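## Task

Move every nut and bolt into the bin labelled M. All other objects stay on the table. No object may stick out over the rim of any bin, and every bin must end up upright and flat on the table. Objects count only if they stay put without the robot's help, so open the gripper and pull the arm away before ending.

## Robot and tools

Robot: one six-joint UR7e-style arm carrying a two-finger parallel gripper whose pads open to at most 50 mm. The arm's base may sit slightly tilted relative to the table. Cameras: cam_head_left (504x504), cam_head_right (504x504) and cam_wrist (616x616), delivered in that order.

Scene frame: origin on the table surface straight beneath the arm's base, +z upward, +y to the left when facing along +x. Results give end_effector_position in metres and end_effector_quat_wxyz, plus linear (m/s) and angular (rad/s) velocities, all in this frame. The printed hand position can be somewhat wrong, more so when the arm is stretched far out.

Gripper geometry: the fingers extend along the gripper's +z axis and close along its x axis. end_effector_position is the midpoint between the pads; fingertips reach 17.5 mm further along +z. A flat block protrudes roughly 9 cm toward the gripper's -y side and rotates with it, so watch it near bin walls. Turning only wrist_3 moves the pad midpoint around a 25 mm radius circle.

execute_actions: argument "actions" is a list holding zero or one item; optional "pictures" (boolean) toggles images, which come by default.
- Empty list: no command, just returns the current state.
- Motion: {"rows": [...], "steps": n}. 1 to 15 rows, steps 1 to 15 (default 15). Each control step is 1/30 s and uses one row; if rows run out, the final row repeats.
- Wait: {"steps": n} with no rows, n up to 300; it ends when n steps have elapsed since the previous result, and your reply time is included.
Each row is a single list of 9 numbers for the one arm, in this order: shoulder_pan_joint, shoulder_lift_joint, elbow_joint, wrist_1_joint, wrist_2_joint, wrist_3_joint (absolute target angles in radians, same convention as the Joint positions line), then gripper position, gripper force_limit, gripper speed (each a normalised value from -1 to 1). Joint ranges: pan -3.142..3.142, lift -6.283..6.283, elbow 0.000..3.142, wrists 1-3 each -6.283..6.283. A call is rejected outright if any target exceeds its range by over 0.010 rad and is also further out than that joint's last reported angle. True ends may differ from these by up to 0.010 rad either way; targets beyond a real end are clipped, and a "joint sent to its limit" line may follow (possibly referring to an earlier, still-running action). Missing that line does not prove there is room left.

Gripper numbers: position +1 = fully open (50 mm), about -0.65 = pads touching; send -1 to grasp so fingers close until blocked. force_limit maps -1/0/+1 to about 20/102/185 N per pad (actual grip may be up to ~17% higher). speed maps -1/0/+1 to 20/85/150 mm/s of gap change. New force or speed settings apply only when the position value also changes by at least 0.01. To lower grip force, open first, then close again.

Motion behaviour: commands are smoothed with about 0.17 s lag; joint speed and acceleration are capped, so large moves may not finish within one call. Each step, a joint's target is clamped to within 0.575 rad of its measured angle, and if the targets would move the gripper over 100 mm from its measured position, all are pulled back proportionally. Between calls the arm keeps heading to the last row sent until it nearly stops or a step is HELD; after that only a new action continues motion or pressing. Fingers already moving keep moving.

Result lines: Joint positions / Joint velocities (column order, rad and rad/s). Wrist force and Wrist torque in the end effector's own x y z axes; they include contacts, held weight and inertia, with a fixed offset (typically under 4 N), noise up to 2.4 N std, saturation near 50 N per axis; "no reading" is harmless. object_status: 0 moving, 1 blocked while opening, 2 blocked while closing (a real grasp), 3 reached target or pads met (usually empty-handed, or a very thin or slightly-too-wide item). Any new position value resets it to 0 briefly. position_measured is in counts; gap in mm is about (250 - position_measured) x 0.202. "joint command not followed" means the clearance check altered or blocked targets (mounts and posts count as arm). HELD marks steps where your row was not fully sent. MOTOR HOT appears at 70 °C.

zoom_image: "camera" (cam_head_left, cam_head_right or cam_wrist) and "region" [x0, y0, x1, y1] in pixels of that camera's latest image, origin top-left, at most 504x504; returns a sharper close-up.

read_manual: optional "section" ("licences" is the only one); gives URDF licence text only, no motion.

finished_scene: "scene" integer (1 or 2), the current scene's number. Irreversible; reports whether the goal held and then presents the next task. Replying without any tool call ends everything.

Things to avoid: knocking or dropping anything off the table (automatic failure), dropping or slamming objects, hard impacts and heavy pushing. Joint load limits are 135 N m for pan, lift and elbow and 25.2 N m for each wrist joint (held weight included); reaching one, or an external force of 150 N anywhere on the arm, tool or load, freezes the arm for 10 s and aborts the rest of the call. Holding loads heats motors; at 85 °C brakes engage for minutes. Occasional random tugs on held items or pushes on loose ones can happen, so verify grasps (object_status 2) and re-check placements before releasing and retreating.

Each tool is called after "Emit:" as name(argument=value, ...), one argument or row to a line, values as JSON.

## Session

Emit:
execute_actions(
  actions=[],
)

Scene clock: 0.00 s of 4800.00 s.
end_effector_position=(+0.6207, +0.3987, +0.3192) position_measured=3 object_status=3 end_effector_quat_wxyz=(-0.034, +0.832, -0.428, +0.351) end_effector_velocity=(+0.000, +0.000, -0.000) end_effector_angular_velocity=(-0.001, +0.000, +0.001)
Joint positions: [ 0.589 -1.195  1.654 -2.546 -2.244  2.983]
Joint velocities: [ 0.     0.001 -0.     0.    -0.    -0.001]
Wrist force (N, on the end effector, along its own x y z axes, offset not removed): no reading
Wrist torque (N m, same axes, about the end effector's origin, offset not removed): no reading

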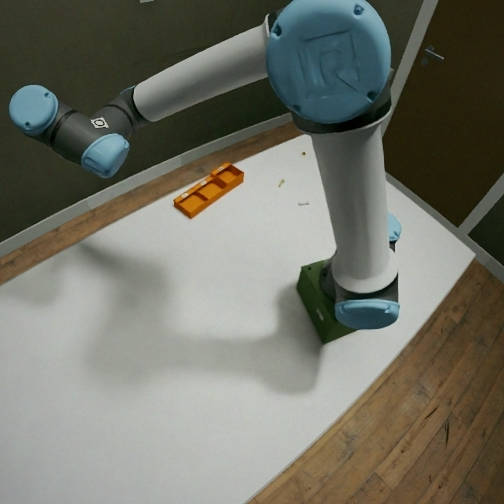

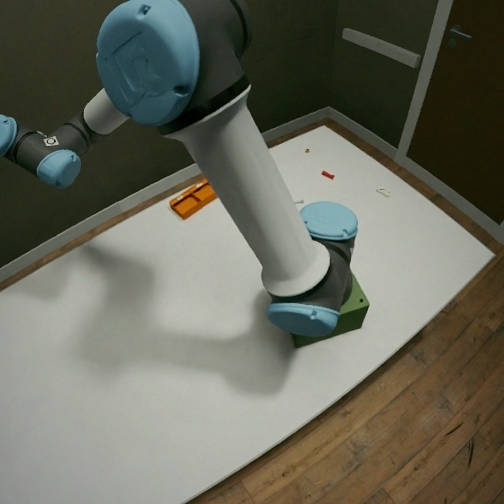

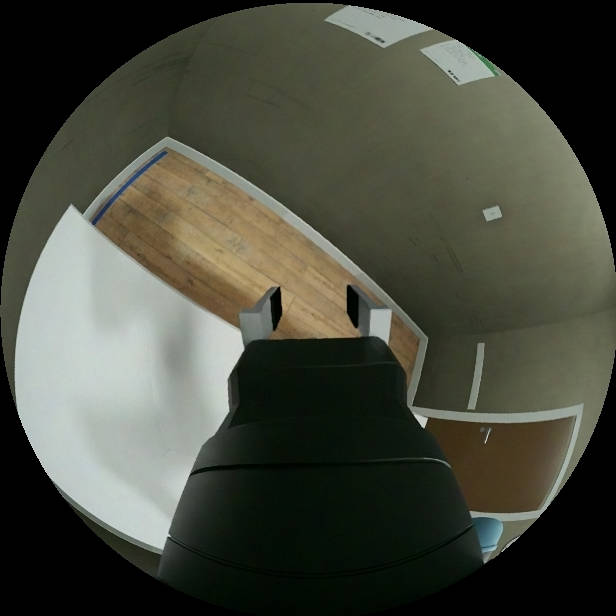

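Emit:
execute_actions(
  actions=[
    {"rows":[[-1.105,-2.243,2.264,-1.672,-1.505,2.095,1,0,0]],"steps":15},
  ],
  pictures=false,
)

Emit:
execute_actions(
  actions=[
    {"steps":60},
  ],
)

Scene clock: 5.13 s of 4800.00 s.
end_effector_position=(+0.4769, +0.1517, +0.2684) position_measured=3 object_status=3 end_effector_quat_wxyz=(+0.066, +0.920, -0.381, +0.071) end_effector_velocity=(-0.431, -0.477, +0.086) end_effector_angular_velocity=(+0.581, +0.859, -0.146)
Joint positions: [ 0.101 -1.683  2.034 -2.068 -1.804  2.501]
Joint velocities: [-1.391 -1.392  0.708  1.162  0.895 -1.189]
Wrist force (N, on the end effector, along its own x y z axes, offset not removed): [-2.1 0.2 4.7]
Wrist torque (N m, same axes, about the end effector's origin, offset not removed): [0.09 0.28 0.00]
Steps of this call (steps 1 to 90: nothing new was sent; then 1.63 s passed at rest; steps 91 to 105: all 15 steps of this action). Readings (joint positions | what the end effector reports):
91: [0.589 -1.195 1.655 -2.545 -2.244 2.982] | position_measured=3 object_status=3
92: [0.578 -1.206 1.665 -2.535 -2.233 2.971] | position_measured=3 object_status=3
94: [0.515 -1.269 1.728 -2.472 -2.170 2.908] | position_measured=3 object_status=3
98: [0.383 -1.401 1.850 -2.340 -2.037 2.776] | position_measured=3 object_status=3
105: the state above

Scene clock: 7.13 s of 4800.00 s.
end_effector_position=(+0.3001, -0.1475, +0.3006) position_measured=3 object_status=3 end_effector_quat_wxyz=(+0.001, +0.707, -0.708, +0.001) end_effector_velocity=(+0.000, +0.000, +0.000) end_effector_angular_velocity=(+0.000, -0.000, -0.000)
Joint positions: [-1.105 -2.243  2.264 -1.672 -1.505  2.095]
Joint velocities: [ 0.    -0.    -0.     0.001  0.     0.   ]
Wrist force (N, on the end effector, along its own x y z axes, offset not removed): [-3.2 -0.3 3.4]
Wrist torque (N m, same axes, about the end effector's origin, offset not removed): [-0.06 0.46 -0.10]
Steps of this call (steps 1 to 45: the robot went on to your last target; steps 46 to 60: nothing new was sent). Readings (joint positions | what the end effector reports):
1: [0.053 -1.731 2.058 -2.029 -1.774 2.461] | position_measured=3 object_status=3
2: [0.001 -1.782 2.081 -1.990 -1.745 2.422] | position_measured=3 object_status=3
4: [-0.114 -1.886 2.126 -1.916 -1.687 2.345] | position_measured=3 object_status=3
8: [-0.398 -2.072 2.200 -1.786 -1.590 2.213] | position_measured=3 object_status=3
60: the state above
The arm was judged still, so your last target was given up. Only a new action makes it travel on or press farther. Fingers that are still opening or closing keep moving.

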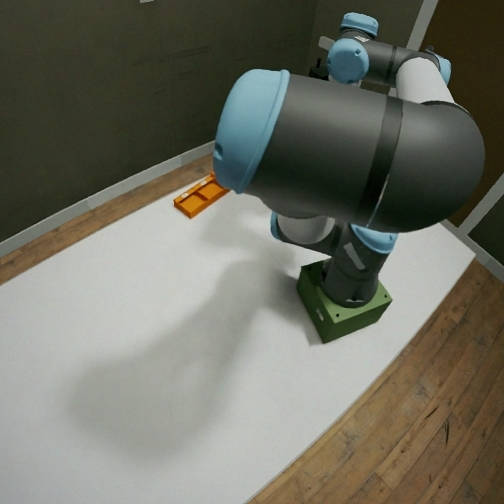

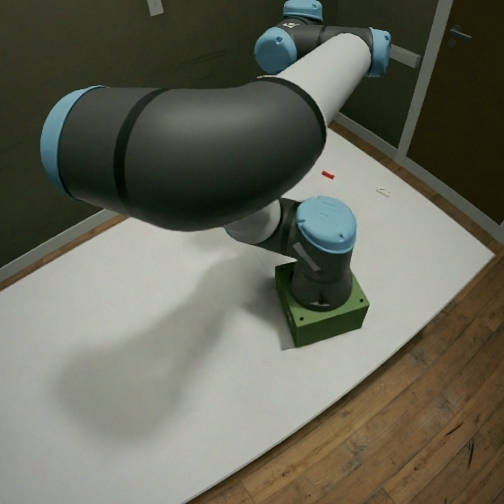

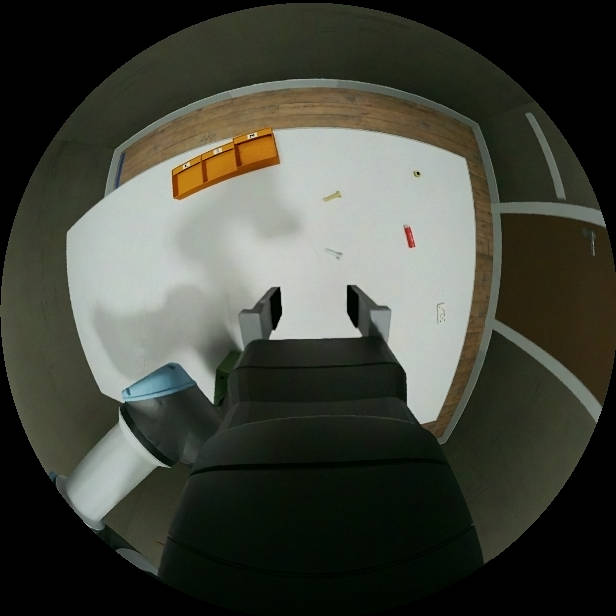

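Emit:
zoom_image(
  camera="cam_wrist",
  region=[160, 110, 480, 340],
)

Emit:
zoom_image(
  camera="cam_wrist",
  region=[165, 120, 285, 200],
)

Region (160, 110, 480, 340) of cam_wrist's 616x616 image, scaled by 1.575, with more detail than that image has; it fills the top 362 rows of this view, and the rest is white.

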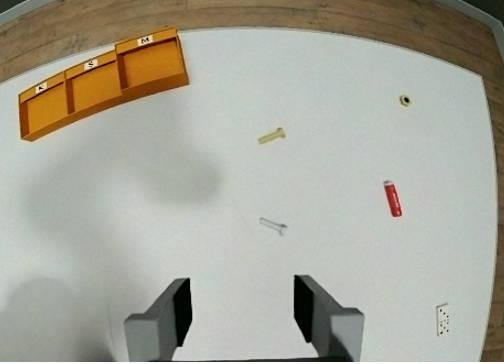

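Region (165, 120, 285, 200) of cam_wrist's 616x616 image, scaled by 4.200, with more detail than that image has.

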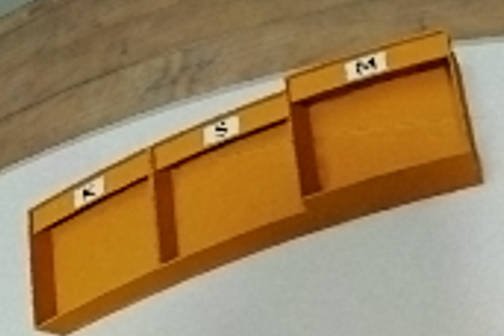

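Emit:
execute_actions(
  actions=[
    {"rows":[[-1.064,-1.593,2.518,-2.577,-1.506,0.914,1,0,0]],"steps":15},
  ],
  pictures=false,
)

Emit:
execute_actions(
  actions=[
    {"steps":25},
  ],
)

Scene clock: 23.57 s of 4800.00 s.
end_effector_position=(+0.3214, -0.1864, +0.0851) position_measured=3 object_status=3 end_effector_quat_wxyz=(-0.009, +0.961, -0.277, -0.010) end_effector_velocity=(+0.006, -0.058, -0.052) end_effector_angular_velocity=(-0.292, -0.263, +2.469)
Joint positions: [-1.065 -1.615  2.512 -2.521 -1.506  1.123]
Joint velocities: [ 0.012  0.288  0.079 -0.757 -0.    -2.433]
Wrist force (N, on the end effector, along its own x y z axes, offset not removed): [1.1 -2.0 1.4]
Wrist torque (N m, same axes, about the end effector's origin, offset not removed): [-0.31 -0.09 -0.09]
Steps of this call (steps 1 to 90: nothing new was sent; then 12.93 s passed at rest; steps 91 to 105: all 15 steps of this action). Readings (joint positions | what the end effector reports):
91: [-1.105 -2.242 2.265 -1.672 -1.505 2.094] | position_measured=3 object_status=3
92: [-1.101 -2.232 2.275 -1.683 -1.505 2.084] | position_measured=3 object_status=3
94: [-1.093 -2.147 2.327 -1.768 -1.505 1.998] | position_measured=3 object_status=3
98: [-1.078 -1.906 2.419 -2.025 -1.506 1.741] | position_measured=3 object_status=3
105: the state above

Scene clock: 24.40 s of 4800.00 s.
end_effector_position=(+0.3209, -0.1906, +0.0811) position_measured=3 object_status=3 end_effector_quat_wxyz=(+0.001, +0.985, -0.174, +0.000) end_effector_velocity=(+0.000, +0.000, -0.000) end_effector_angular_velocity=(+0.001, -0.000, +0.000)
Joint positions: [-1.064 -1.593  2.518 -2.577 -1.506  0.914]
Joint velocities: [-0.     0.001  0.001 -0.001  0.001 -0.   ]
Wrist force (N, on the end effector, along its own x y z axes, offset not removed): [-2.2 -0.8 2.8]
Wrist torque (N m, same axes, about the end effector's origin, offset not removed): [0.00 0.31 0.00]
Steps of this call (steps 1 to 25: the robot went on to your last target). Readings (joint positions | what the end effector reports):
1: [-1.065 -1.607 2.514 -2.541 -1.506 1.051] | position_measured=3 object_status=3
2: [-1.064 -1.602 2.515 -2.554 -1.506 1.002] | position_measured=3 object_status=3
4: [-1.064 -1.597 2.517 -2.568 -1.506 0.950] | position_measured=3 object_status=3
8: [-1.064 -1.594 2.518 -2.575 -1.506 0.920] | position_measured=3 object_status=3
25: the state above

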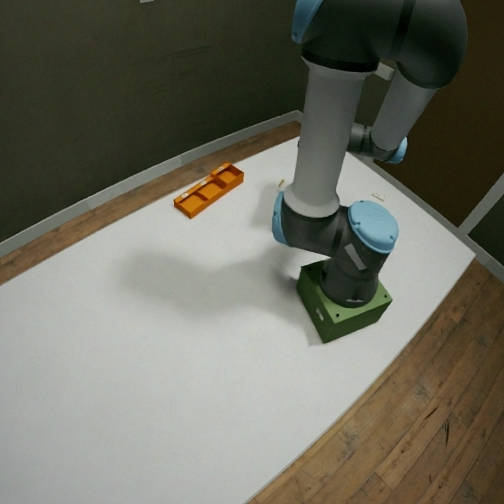

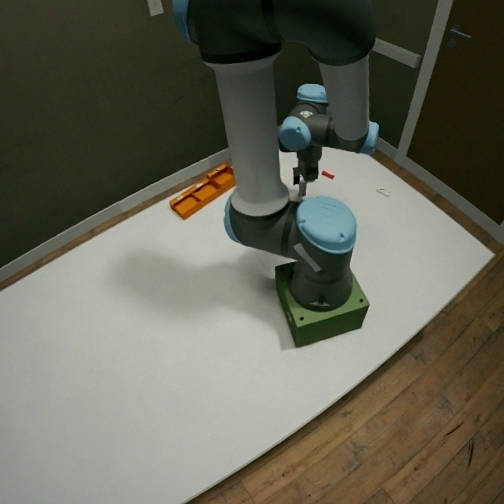

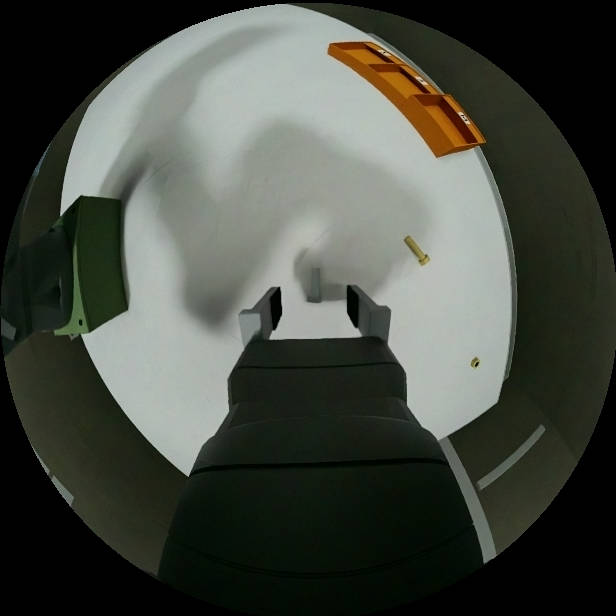

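Emit:
execute_actions(
  actions=[
    {"rows":[[-1.045,-1.5,2.536,-2.688,-1.506,0.935,0.2,0,0],[-1.04,-1.45,2.545,-2.747,-1.506,0.94,0.2,0,0],[-1.037,-1.40,2.552,-2.804,-1.506,0.943,0.2,0,0],[-1.035,-1.358,2.558,-2.852,-1.506,0.943,0.2,0,0]],"steps":15},
  ],
)

Scene clock: 31.37 s of 4800.00 s.
end_effector_position=(+0.3238, -0.1838, +0.0194) position_measured=123 object_status=0 end_effector_quat_wxyz=(-0.001, +0.985, -0.174, +0.001) end_effector_velocity=(-0.000, +0.001, -0.005) end_effector_angular_velocity=(+0.000, -0.000, +0.000)
Joint positions: [-1.035 -1.36   2.558 -2.85  -1.506  0.943]
Joint velocities: [ 0.001  0.022  0.003 -0.024  0.     0.001]
Wrist force (N, on the end effector, along its own x y z axes, offset not removed): [-2.8 -1.8 3.7]
Wrist torque (N m, same axes, about the end effector's origin, offset not removed): [-0.20 0.38 0.02]
Steps of this call (steps 1 to 15: the robot went on to your last target; steps 16 to 90: nothing new was sent; then 3.47 s passed at rest; steps 91 to 105: all 15 steps of this action). Readings (joint positions | what the end effector reports):
91: [-1.064 -1.592 2.518 -2.578 -1.506 0.914] | position_measured=11 object_status=0
92: [-1.059 -1.582 2.522 -2.588 -1.506 0.919] | position_measured=25 object_status=0
94: [-1.048 -1.518 2.536 -2.660 -1.506 0.930] | position_measured=53 object_status=0
98: [-1.038 -1.391 2.554 -2.811 -1.506 0.941] | position_measured=109 object_status=0
105: the state above

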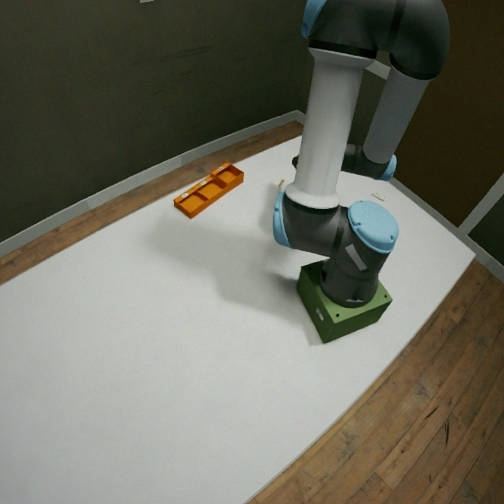

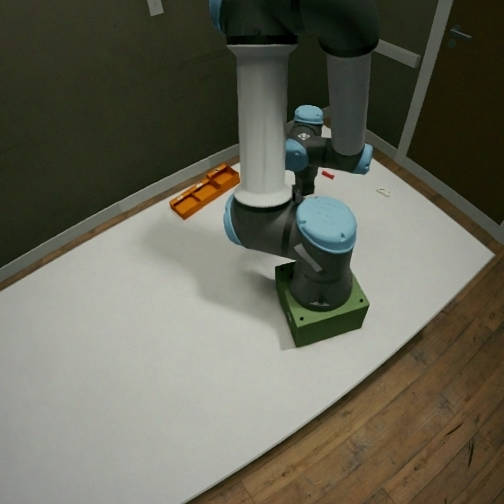

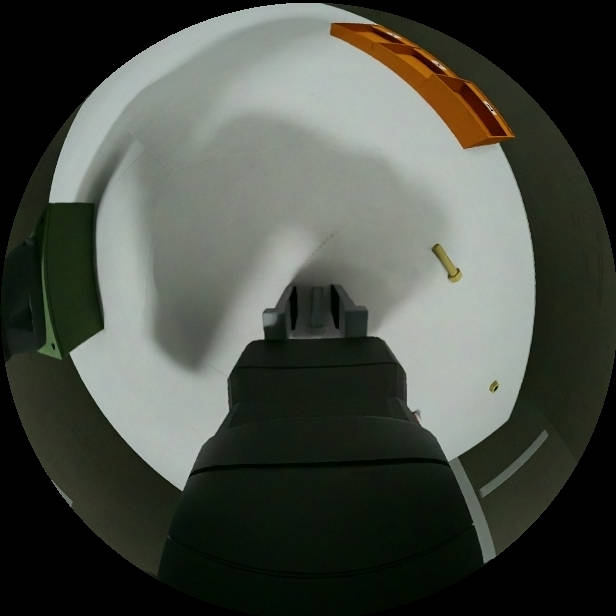

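Emit:
execute_actions(
  actions=[
    {"rows":[[-1.035,-1.358,2.558,-2.852,-1.506,0.943,-1,-0.5,0]],"steps":15},
  ],
  pictures=false,
)

Emit:
execute_actions(
  actions=[
    {"rows":[[-1.035,-1.358,2.558,-2.852,-1.506,0.943,-1,-0.5,0],[-1.035,-1.358,2.558,-2.852,-1.506,0.943,-1,-0.5,0],[-1.035,-1.7,2.48,-2.432,-1.506,0.943,-1,-0.5,0]],"steps":13},
  ],
  pictures=false,
)

Emit:
execute_actions(
  actions=[
    {"rows":[[-0.417,-1.36,2.018,-2.332,-1.567,1.038,-1,-0.5,0]],"steps":15},
  ],
  pictures=false,
)

Emit:
execute_actions(
  actions=[
    {"steps":15},
  ],
)

Scene clock: 39.70 s of 4800.00 s.
end_effector_position=(+0.3238, -0.1838, +0.0190) position_measured=224 object_status=2 end_effector_quat_wxyz=(-0.001, +0.985, -0.174, +0.001) end_effector_velocity=(-0.000, +0.000, -0.000) end_effector_angular_velocity=(+0.001, +0.001, -0.000)
Joint positions: [-1.035 -1.358  2.558 -2.852 -1.506  0.943]
Joint velocities: [-0.  0.  0.  0. -0.  0.]
Wrist force (N, on the end effector, along its own x y z axes, offset not removed): [-1.1 -0.3 2.8]
Wrist torque (N m, same axes, about the end effector's origin, offset not removed): [-0.05 0.09 -0.03]
Steps of this call (steps 1 to 15: the robot went on to your last target; steps 16 to 90: nothing new was sent; then 4.83 s passed at rest; steps 91 to 105: all 15 steps of this action). Readings (joint positions | what the end effector reports):
91: [-1.035 -1.358 2.558 -2.852 -1.506 0.943] | position_measured=130 object_status=0
92: [-1.035 -1.358 2.558 -2.852 -1.506 0.943] | position_measured=144 object_status=0
94: [-1.035 -1.358 2.558 -2.852 -1.506 0.943] | position_measured=172 object_status=0
98: [-1.035 -1.358 2.558 -2.852 -1.506 0.943] | position_measured=224 object_status=0
105: the state above

Scene clock: 40.13 s of 4800.00 s.
end_effector_position=(+0.3301, -0.1826, +0.1120) position_measured=224 object_status=2 end_effector_quat_wxyz=(+0.001, +0.985, -0.174, +0.002) end_effector_velocity=(-0.018, +0.030, +0.037) end_effector_angular_velocity=(+0.062, +0.042, -0.004)
Joint positions: [-1.035 -1.688  2.482 -2.451 -1.506  0.943]
Joint velocities: [-0.    -0.164 -0.019  0.259 -0.    -0.   ]
Wrist force (N, on the end effector, along its own x y z axes, offset not removed): [0.4 -0.5 -0.1]
Wrist torque (N m, same axes, about the end effector's origin, offset not removed): [-0.11 -0.08 -0.07]
Steps of this call (steps 1 to 13: all 13 steps of this action). Readings (joint positions | what the end effector reports):
1: [-1.035 -1.358 2.558 -2.852 -1.506 0.943] | position_measured=224 object_status=2
2: [-1.035 -1.358 2.558 -2.852 -1.506 0.943] | position_measured=224 object_status=2
4: [-1.035 -1.369 2.548 -2.841 -1.506 0.943] | position_measured=224 object_status=2
8: [-1.035 -1.583 2.493 -2.611 -1.506 0.943] | position_measured=224 object_status=2
13: the state above

Scene clock: 40.63 s of 4800.00 s.
end_effector_position=(+0.5308, -0.0523, +0.1292) position_measured=224 object_status=2 end_effector_quat_wxyz=(-0.000, +0.998, +0.070, -0.001) end_effector_velocity=(+0.131, +0.184, +0.011) end_effector_angular_velocity=(-0.002, -0.042, +0.402)
Joint positions: [-0.451 -1.375  2.041 -2.336 -1.565  1.034]
Joint velocities: [ 0.451  0.2   -0.297  0.055 -0.031  0.047]
Wrist force (N, on the end effector, along its own x y z axes, offset not removed): [3.6 -4.9 2.7]
Wrist torque (N m, same axes, about the end effector's origin, offset not removed): [-0.46 -0.48 -0.33]
Steps of this call (steps 1 to 15: all 15 steps of this action). Readings (joint positions | what the end effector reports):
1: [-1.034 -1.691 2.480 -2.444 -1.506 0.944] | position_measured=224 object_status=2
2: [-1.024 -1.684 2.470 -2.433 -1.512 0.951] | position_measured=224 object_status=2
4: [-0.938 -1.620 2.391 -2.410 -1.525 0.971] | position_measured=224 object_status=2
8: [-0.724 -1.508 2.232 -2.376 -1.543 1.001] | position_measured=224 object_status=2
15: the state above

Scene clock: 41.13 s of 4800.00 s.
end_effector_position=(+0.5405, -0.0382, +0.1300) position_measured=224 object_status=2 end_effector_quat_wxyz=(+0.000, +0.996, +0.085, +0.000) end_effector_velocity=(+0.000, +0.000, +0.001) end_effector_angular_velocity=(-0.000, -0.001, -0.000)
Joint positions: [-0.417 -1.36   2.018 -2.332 -1.567  1.038]
Joint velocities: [ 0.001 -0.001  0.     0.001 -0.     0.001]
Wrist force (N, on the end effector, along its own x y z axes, offset not removed): [-4.4 0.9 0.9]
Wrist torque (N m, same axes, about the end effector's origin, offset not removed): [0.21 0.69 -0.02]
Steps of this call (steps 1 to 15: the robot went on to your last target). Readings (joint positions | what the end effector reports):
1: [-0.439 -1.370 2.032 -2.335 -1.566 1.036] | position_measured=224 object_status=2
2: [-0.431 -1.366 2.027 -2.334 -1.566 1.036] | position_measured=224 object_status=2
4: [-0.423 -1.363 2.022 -2.333 -1.567 1.037] | position_measured=224 object_status=2
8: [-0.418 -1.360 2.019 -2.332 -1.567 1.038] | position_measured=224 object_status=2
15: the state above

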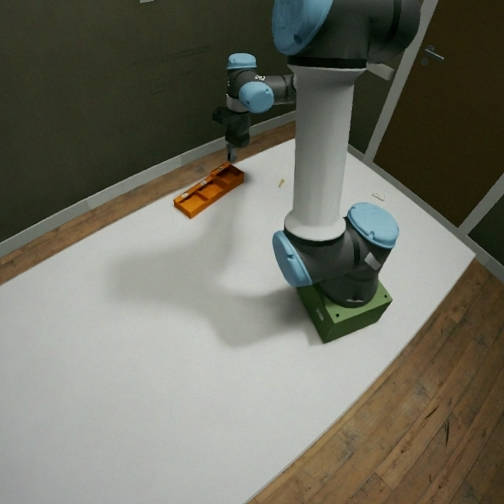

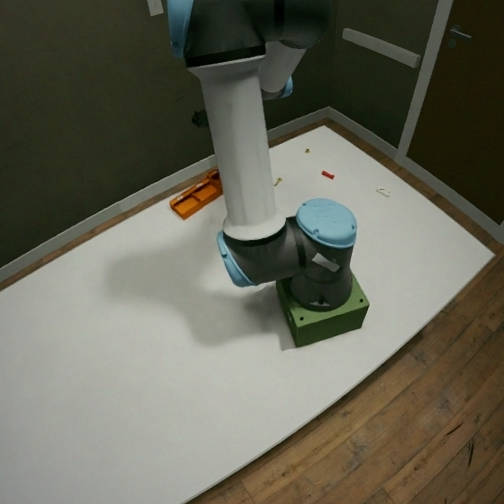

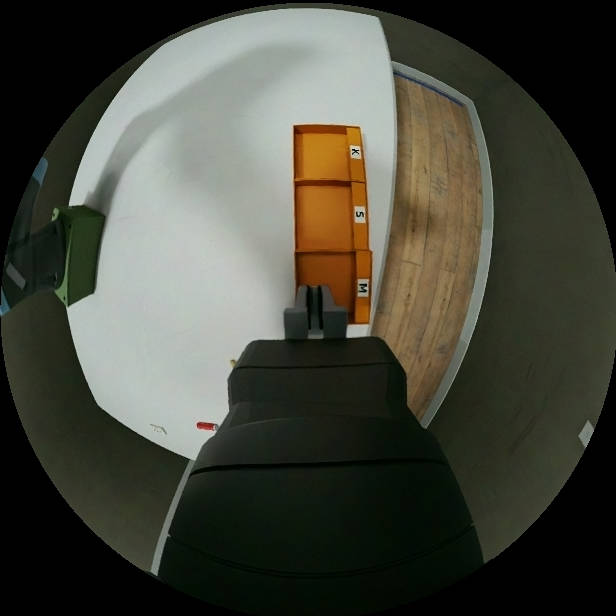

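Emit:
execute_actions(
  actions=[
    {"rows":[[-0.394,-1.235,1.983,-2.422,-1.567,1.061,-1,-0.5,0]],"steps":10},
  ],
  pictures=false,
)

Emit:
execute_actions(
  actions=[
    {"rows":[[-0.394,-1.17,1.996,-2.5,-1.567,1.061,-1,-0.5,0],[-0.394,-1.14,2.002,-2.536,-1.567,1.061,-1,-0.5,0],[-0.394,-1.112,2.007,-2.569,-1.567,1.061,-1,-0.5,0]],"steps":15},
  ],
)

Scene clock: 52.47 s of 4800.00 s.
end_effector_position=(+0.5638, -0.0340, +0.0880) position_measured=224 object_status=2 end_effector_quat_wxyz=(-0.001, +0.996, +0.085, +0.001) end_effector_velocity=(+0.007, +0.002, -0.021) end_effector_angular_velocity=(+0.003, +0.006, -0.001)
Joint positions: [-0.395 -1.239  1.984 -2.419 -1.567  1.06 ]
Joint velocities: [ 0.008  0.054 -0.012 -0.036  0.     0.009]
Wrist force (N, on the end effector, along its own x y z axes, offset not removed): [-3.3 3.7 1.4]
Wrist torque (N m, same axes, about the end effector's origin, offset not removed): [0.71 0.52 -0.12]
Steps of this call (steps 1 to 15: the robot went on to your last target; steps 16 to 90: nothing new was sent; then 8.00 s passed at rest; steps 91 to 100: all 10 steps of this action). Readings (joint positions | what the end effector reports):
91: [-0.417 -1.359 2.017 -2.333 -1.567 1.039] | position_measured=224 object_status=2
92: [-0.412 -1.349 2.011 -2.343 -1.567 1.043] | position_measured=224 object_status=2
94: [-0.402 -1.294 1.996 -2.384 -1.567 1.053] | position_measured=224 object_status=2
98: [-0.396 -1.245 1.985 -2.415 -1.567 1.060] | position_measured=224 object_status=2
100: the state above

Scene clock: 52.97 s of 4800.00 s.
end_effector_position=(+0.5643, -0.0338, +0.0270) position_measured=224 object_status=2 end_effector_quat_wxyz=(-0.001, +0.996, +0.085, +0.001) end_effector_velocity=(+0.000, -0.000, -0.003) end_effector_angular_velocity=(-0.000, -0.001, -0.001)
Joint positions: [-0.394 -1.113  2.007 -2.568 -1.567  1.061]
Joint velocities: [-0.     0.007  0.001 -0.009  0.     0.001]
Wrist force (N, on the end effector, along its own x y z axes, offset not removed): [-0.3 -1.7 3.3]
Wrist torque (N m, same axes, about the end effector's origin, offset not removed): [-0.01 -0.02 0.00]
Steps of this call (steps 1 to 15: all 15 steps of this action). Readings (joint positions | what the end effector reports):
1: [-0.394 -1.237 1.984 -2.421 -1.567 1.061] | position_measured=224 object_status=2
2: [-0.394 -1.227 1.986 -2.432 -1.567 1.061] | position_measured=224 object_status=2
4: [-0.394 -1.180 1.995 -2.485 -1.567 1.061] | position_measured=224 object_status=2
8: [-0.394 -1.124 2.005 -2.554 -1.567 1.061] | position_measured=224 object_status=2
15: the state above

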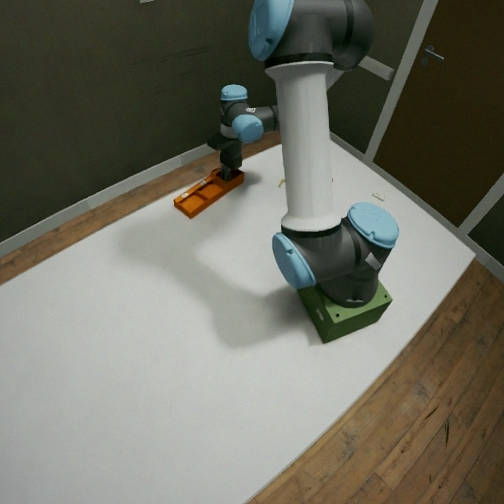

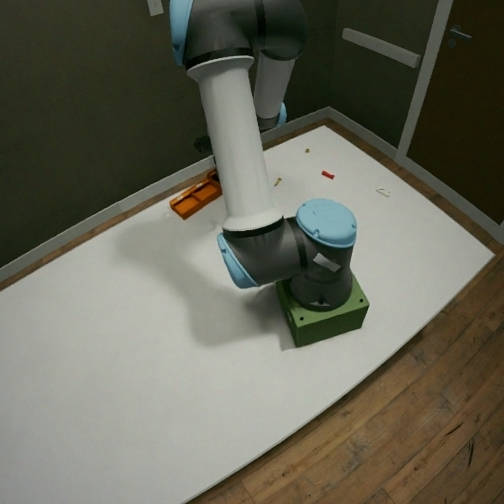

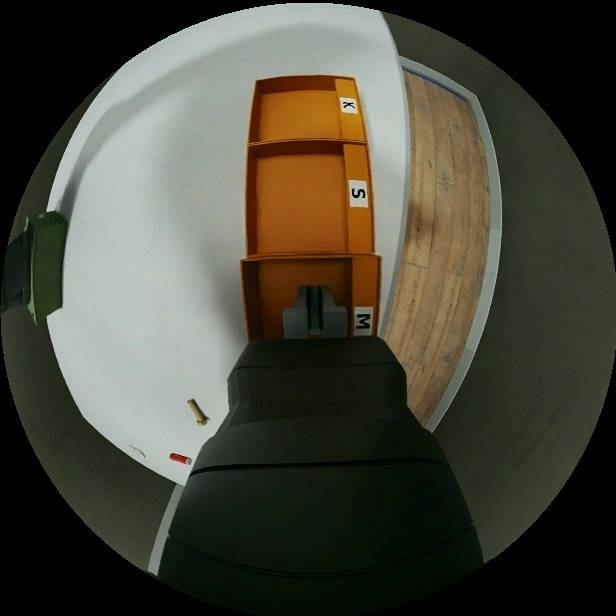

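Emit:
execute_actions(
  actions=[
    {"rows":[[-0.394,-1.112,2.007,-2.569,-1.567,1.061,-0.25,-0.5,0],[-0.394,-1.112,2.007,-2.569,-1.567,1.061,-0.25,-0.5,0],[-0.394,-1.112,2.007,-2.569,-1.567,1.061,-0.25,-0.5,0],[-0.394,-1.112,2.007,-2.569,-1.567,1.061,-0.25,-0.5,0],[-0.394,-1.112,2.007,-2.569,-1.567,1.061,-0.25,-0.5,0],[-0.394,-1.235,1.983,-2.422,-1.567,1.061,-0.25,-0.5,0]],"steps":15},
  ],
  pictures=false,
)

Emit:
execute_actions(
  actions=[
    {"rows":[[-0.776,-1.359,2.203,-2.51,-1.531,0.469,1,-0.5,0]],"steps":15},
  ],
  pictures=false,
)

Emit:
execute_actions(
  actions=[
    {"steps":10},
  ],
)

Scene clock: 60.87 s of 4800.00 s.
end_effector_position=(+0.5646, -0.0339, +0.0845) position_measured=189 object_status=3 end_effector_quat_wxyz=(-0.001, +0.996, +0.085, +0.001) end_effector_velocity=(-0.003, +0.001, +0.025) end_effector_angular_velocity=(+0.002, +0.006, -0.000)
Joint positions: [-0.394 -1.231  1.984 -2.427 -1.567  1.061]
Joint velocities: [-0.    -0.054 -0.009  0.068 -0.     0.   ]
Wrist force (N, on the end effector, along its own x y z axes, offset not removed): [1.2 -2.2 3.1]
Wrist torque (N m, same axes, about the end effector's origin, offset not removed): [-0.35 -0.20 -0.16]
Steps of this call (steps 1 to 15: the robot went on to your last target; steps 16 to 90: nothing new was sent; then 4.40 s passed at rest; steps 91 to 105: all 15 steps of this action). Readings (joint positions | what the end effector reports):
91: [-0.394 -1.112 2.007 -2.569 -1.567 1.061] | position_measured=216 object_status=0
92: [-0.394 -1.112 2.007 -2.569 -1.567 1.061] | position_measured=202 object_status=0
94: [-0.394 -1.112 2.007 -2.569 -1.567 1.061] | position_measured=189 object_status=0
98: [-0.394 -1.149 1.997 -2.529 -1.567 1.061] | position_measured=189 object_status=0
105: the state above

Scene clock: 61.37 s of 4800.00 s.
end_effector_position=(+0.4446, -0.1804, +0.0801) position_measured=3 object_status=0 end_effector_quat_wxyz=(+0.000, +0.982, +0.187, +0.000) end_effector_velocity=(-0.029, -0.026, -0.002) end_effector_angular_velocity=(+0.001, +0.004, +0.072)
Joint positions: [-0.77  -1.357  2.2   -2.509 -1.531  0.481]
Joint velocities: [-0.08  -0.019  0.039 -0.013  0.006 -0.152]
Wrist force (N, on the end effector, along its own x y z axes, offset not removed): [-4.0 2.8 4.2]
Wrist torque (N m, same axes, about the end effector's origin, offset not removed): [0.59 0.57 0.13]
Steps of this call (steps 1 to 15: all 15 steps of this action). Readings (joint positions | what the end effector reports):
1: [-0.395 -1.233 1.984 -2.426 -1.567 1.061] | position_measured=182 object_status=0
2: [-0.405 -1.243 1.994 -2.432 -1.563 1.050] | position_measured=168 object_status=0
4: [-0.481 -1.273 2.045 -2.453 -1.555 0.962] | position_measured=140 object_status=0
8: [-0.653 -1.326 2.140 -2.488 -1.540 0.693] | position_measured=83 object_status=0
15: the state above

Scene clock: 61.70 s of 4800.00 s.
end_effector_position=(+0.4424, -0.1823, +0.0800) position_measured=3 object_status=3 end_effector_quat_wxyz=(+0.000, +0.982, +0.190, +0.000) end_effector_velocity=(-0.001, -0.000, -0.001) end_effector_angular_velocity=(+0.000, +0.001, -0.000)
Joint positions: [-0.776 -1.359  2.203 -2.51  -1.531  0.469]
Joint velocities: [-0.001  0.001  0.001 -0.    -0.001 -0.001]
Wrist force (N, on the end effector, along its own x y z axes, offset not removed): [-1.7 -1.3 4.4]
Wrist torque (N m, same axes, about the end effector's origin, offset not removed): [-0.14 0.23 -0.02]
Steps of this call (steps 1 to 10: the robot went on to your last target). Readings (joint positions | what the end effector reports):
1: [-0.772 -1.358 2.201 -2.509 -1.531 0.476] | position_measured=3 object_status=0
2: [-0.773 -1.358 2.202 -2.510 -1.531 0.474] | position_measured=3 object_status=0
4: [-0.775 -1.359 2.202 -2.510 -1.531 0.471] | position_measured=3 object_status=0
8: [-0.776 -1.359 2.203 -2.510 -1.531 0.469] | position_measured=3 object_status=3
10: the state above

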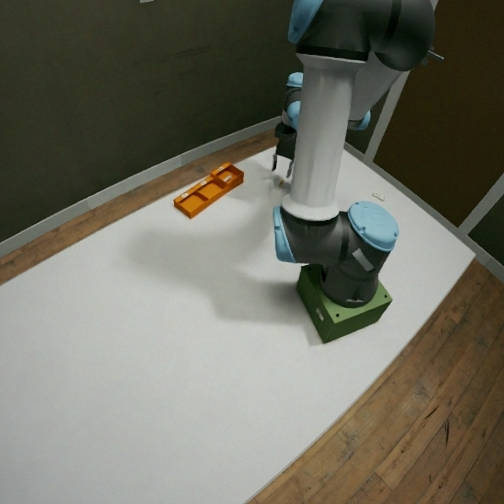

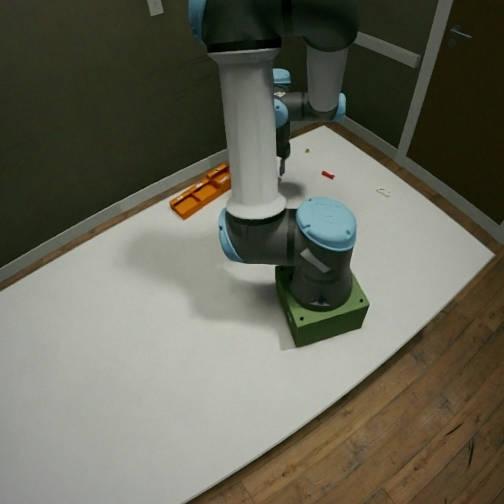

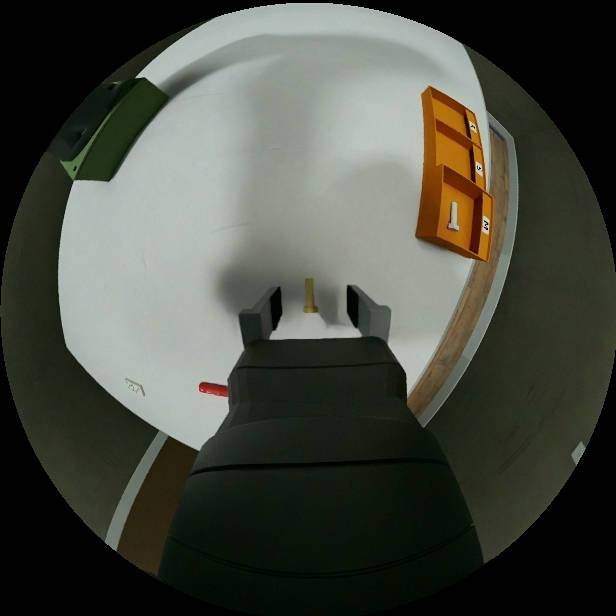

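Emit:
execute_actions(
  actions=[
    {"rows":[[-0.782,-1.3,2.208,-2.574,-1.531,0.415,0.2,-0.5,0],[-0.782,-1.25,2.215,-2.631,-1.531,0.415,0.2,-0.5,0],[-0.782,-1.202,2.221,-2.685,-1.531,0.415,0.2,-0.5,0]],"steps":15},
  ],
)

Emit:
execute_actions(
  actions=[
    {"rows":[[-0.782,-1.202,2.221,-2.685,-1.531,0.415,-1,-0.5,0]],"steps":15},
  ],
  pictures=false,
)

Scene clock: 67.40 s of 4800.00 s.
end_effector_position=(+0.4408, -0.1895, +0.0198) position_measured=123 object_status=0 end_effector_quat_wxyz=(+0.000, +0.977, +0.213, +0.000) end_effector_velocity=(-0.000, -0.000, -0.004) end_effector_angular_velocity=(+0.000, +0.001, +0.002)
Joint positions: [-0.782 -1.203  2.221 -2.684 -1.531  0.415]
Joint velocities: [-0.     0.012  0.001 -0.012 -0.001 -0.002]
Wrist force (N, on the end effector, along its own x y z axes, offset not removed): [-0.9 0.6 4.6]
Wrist torque (N m, same axes, about the end effector's origin, offset not removed): [0.29 -0.05 -0.12]
Steps of this call (steps 1 to 30: the robot went on to your last target; steps 31 to 100: nothing new was sent; then 1.87 s passed at rest; steps 101 to 115: all 15 steps of this action). Readings (joint positions | what the end effector reports):
101: [-0.776 -1.358 2.203 -2.511 -1.531 0.468] | position_measured=11 object_status=0
102: [-0.777 -1.349 2.204 -2.521 -1.531 0.460] | position_measured=25 object_status=0
104: [-0.780 -1.298 2.211 -2.576 -1.531 0.435] | position_measured=53 object_status=0
108: [-0.782 -1.220 2.219 -2.665 -1.531 0.419] | position_measured=109 object_status=0
115: the state above

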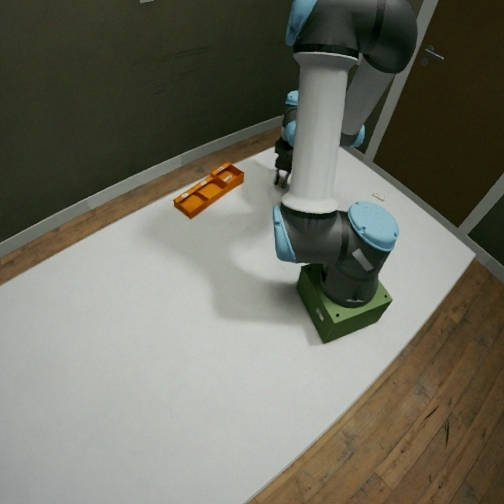

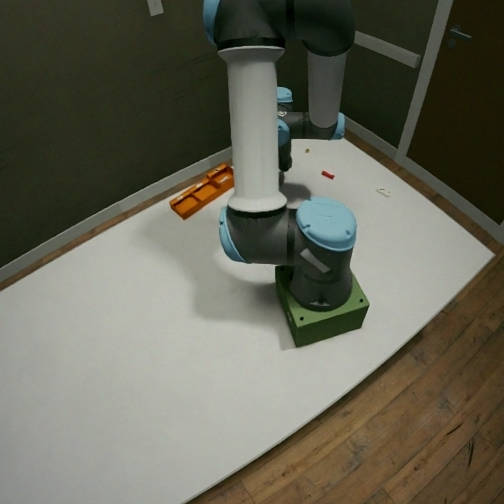

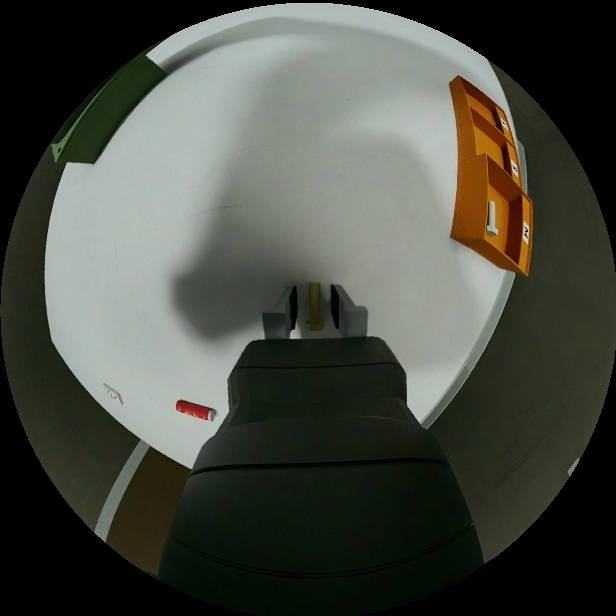

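Scene clock: 67.90 s of 4800.00 s.
end_effector_position=(+0.4408, -0.1895, +0.0195) position_measured=224 object_status=2 end_effector_quat_wxyz=(+0.000, +0.977, +0.213, +0.000) end_effector_velocity=(-0.000, -0.000, -0.000) end_effector_angular_velocity=(+0.000, +0.001, +0.000)
Joint positions: [-0.782 -1.202  2.221 -2.685 -1.531  0.415]
Joint velocities: [-0.     0.001 -0.001  0.    -0.001 -0.   ]
Wrist force (N, on the end effector, along its own x y z axes, offset not removed): [-0.4 0.2 0.2]
Wrist torque (N m, same axes, about the end effector's origin, offset not removed): [0.11 0.09 -0.12]
Steps of this call (steps 1 to 15: all 15 steps of this action). Readings (joint positions | what the end effector reports):
1: [-0.782 -1.203 2.221 -2.684 -1.531 0.415] | position_measured=130 object_status=0
2: [-0.782 -1.202 2.221 -2.685 -1.531 0.415] | position_measured=144 object_status=0
4: [-0.782 -1.202 2.221 -2.685 -1.531 0.415] | position_measured=172 object_status=0
8: [-0.782 -1.202 2.221 -2.685 -1.531 0.415] | position_measured=224 object_status=0
15: the state above

Emit:
execute_actions(
  actions=[
    {"rows":[[-0.782,-1.38,2.195,-2.481,-1.531,0.469,-1,-0.5,0]],"steps":10},
  ],
  pictures=false,
)

Emit:
execute_actions(
  actions=[
    {"rows":[[-0.414,-1.271,2.043,-2.446,-1.567,1.041,-1,-0.5,0]],"steps":15},
  ],
  pictures=false,
)

Emit:
execute_actions(
  actions=[
    {"steps":8},
  ],
)

Scene clock: 72.87 s of 4800.00 s.
end_effector_position=(+0.4422, -0.1856, +0.0869) position_measured=224 object_status=2 end_effector_quat_wxyz=(+0.001, +0.982, +0.188, +0.000) end_effector_velocity=(-0.005, +0.007, +0.032) end_effector_angular_velocity=(+0.008, +0.009, -0.020)
Joint positions: [-0.782 -1.373  2.196 -2.489 -1.531  0.468]
Joint velocities: [ 0.    -0.086 -0.01   0.108  0.     0.02 ]
Wrist force (N, on the end effector, along its own x y z axes, offset not removed): [0.0 -1.3 1.6]
Wrist torque (N m, same axes, about the end effector's origin, offset not removed): [-0.10 -0.01 -0.13]
Steps of this call (steps 1 to 15: the robot went on to your last target; steps 16 to 90: nothing new was sent; then 1.63 s passed at rest; steps 91 to 100: all 10 steps of this action). Readings (joint positions | what the end effector reports):
91: [-0.782 -1.203 2.221 -2.685 -1.531 0.415] | position_measured=224 object_status=2
92: [-0.782 -1.213 2.216 -2.674 -1.531 0.424] | position_measured=224 object_status=2
94: [-0.782 -1.284 2.205 -2.597 -1.531 0.448] | position_measured=224 object_status=2
98: [-0.782 -1.364 2.197 -2.501 -1.531 0.465] | position_measured=224 object_status=2
100: the state above

Scene clock: 73.37 s of 4800.00 s.
end_effector_position=(+0.5423, -0.0401, +0.0862) position_measured=224 object_status=2 end_effector_quat_wxyz=(-0.000, +0.996, +0.087, +0.000) end_effector_velocity=(+0.013, +0.032, +0.000) end_effector_angular_velocity=(+0.002, -0.002, -0.062)
Joint positions: [-0.419 -1.272  2.045 -2.446 -1.567  1.031]
Joint velocities: [ 0.065  0.015 -0.022  0.005 -0.004  0.126]
Wrist force (N, on the end effector, along its own x y z axes, offset not removed): [-2.0 -0.7 2.9]
Wrist torque (N m, same axes, about the end effector's origin, offset not removed): [-0.04 0.27 -0.02]
Steps of this call (steps 1 to 15: all 15 steps of this action). Readings (joint positions | what the end effector reports):
1: [-0.781 -1.375 2.195 -2.486 -1.532 0.469] | position_measured=224 object_status=2
2: [-0.771 -1.367 2.185 -2.480 -1.536 0.480] | position_measured=224 object_status=2
4: [-0.692 -1.339 2.143 -2.470 -1.545 0.568] | position_measured=224 object_status=2
8: [-0.517 -1.294 2.078 -2.454 -1.560 0.846] | position_measured=224 object_status=2
15: the state above

Scene clock: 73.63 s of 4800.00 s.
end_effector_position=(+0.5433, -0.0378, +0.0863) position_measured=224 object_status=2 end_effector_quat_wxyz=(-0.000, +0.996, +0.085, +0.000) end_effector_velocity=(+0.000, +0.001, +0.000) end_effector_angular_velocity=(-0.000, -0.000, -0.002)
Joint positions: [-0.414 -1.271  2.043 -2.446 -1.567  1.041]
Joint velocities: [ 0.002  0.    -0.001  0.    -0.     0.004]
Wrist force (N, on the end effector, along its own x y z axes, offset not removed): [-2.5 3.6 2.9]
Wrist torque (N m, same axes, about the end effector's origin, offset not removed): [0.60 0.18 -0.09]
Steps of this call (steps 1 to 8: the robot went on to your last target). Readings (joint positions | what the end effector reports):
1: [-0.417 -1.272 2.044 -2.446 -1.567 1.035] | position_measured=224 object_status=2
2: [-0.416 -1.271 2.044 -2.446 -1.567 1.037] | position_measured=224 object_status=2
4: [-0.415 -1.271 2.043 -2.446 -1.567 1.039] | position_measured=224 object_status=2
8: the state above

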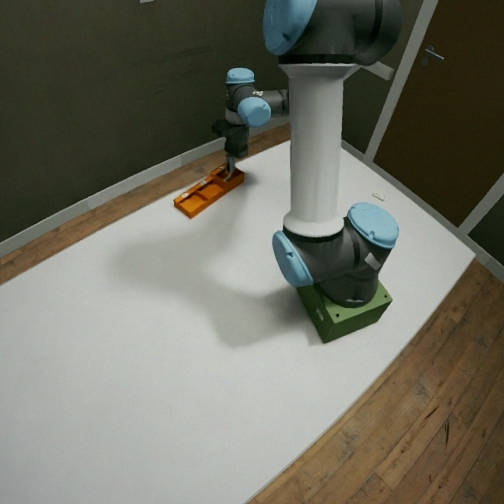

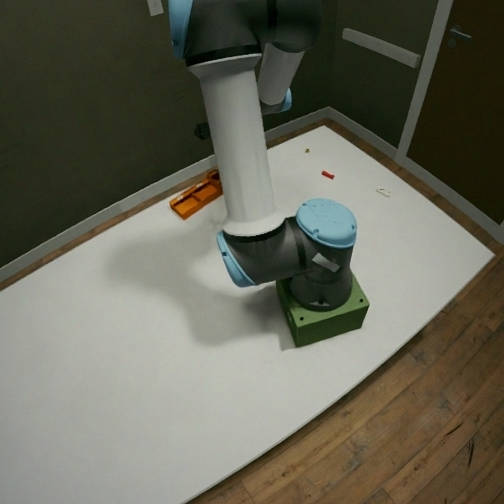

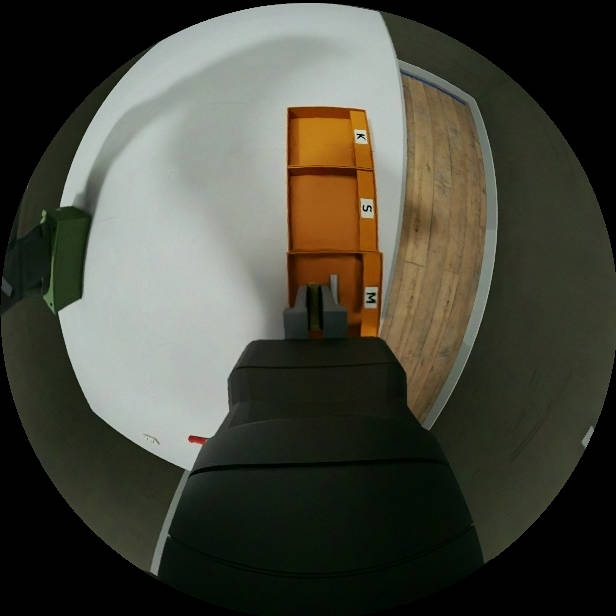

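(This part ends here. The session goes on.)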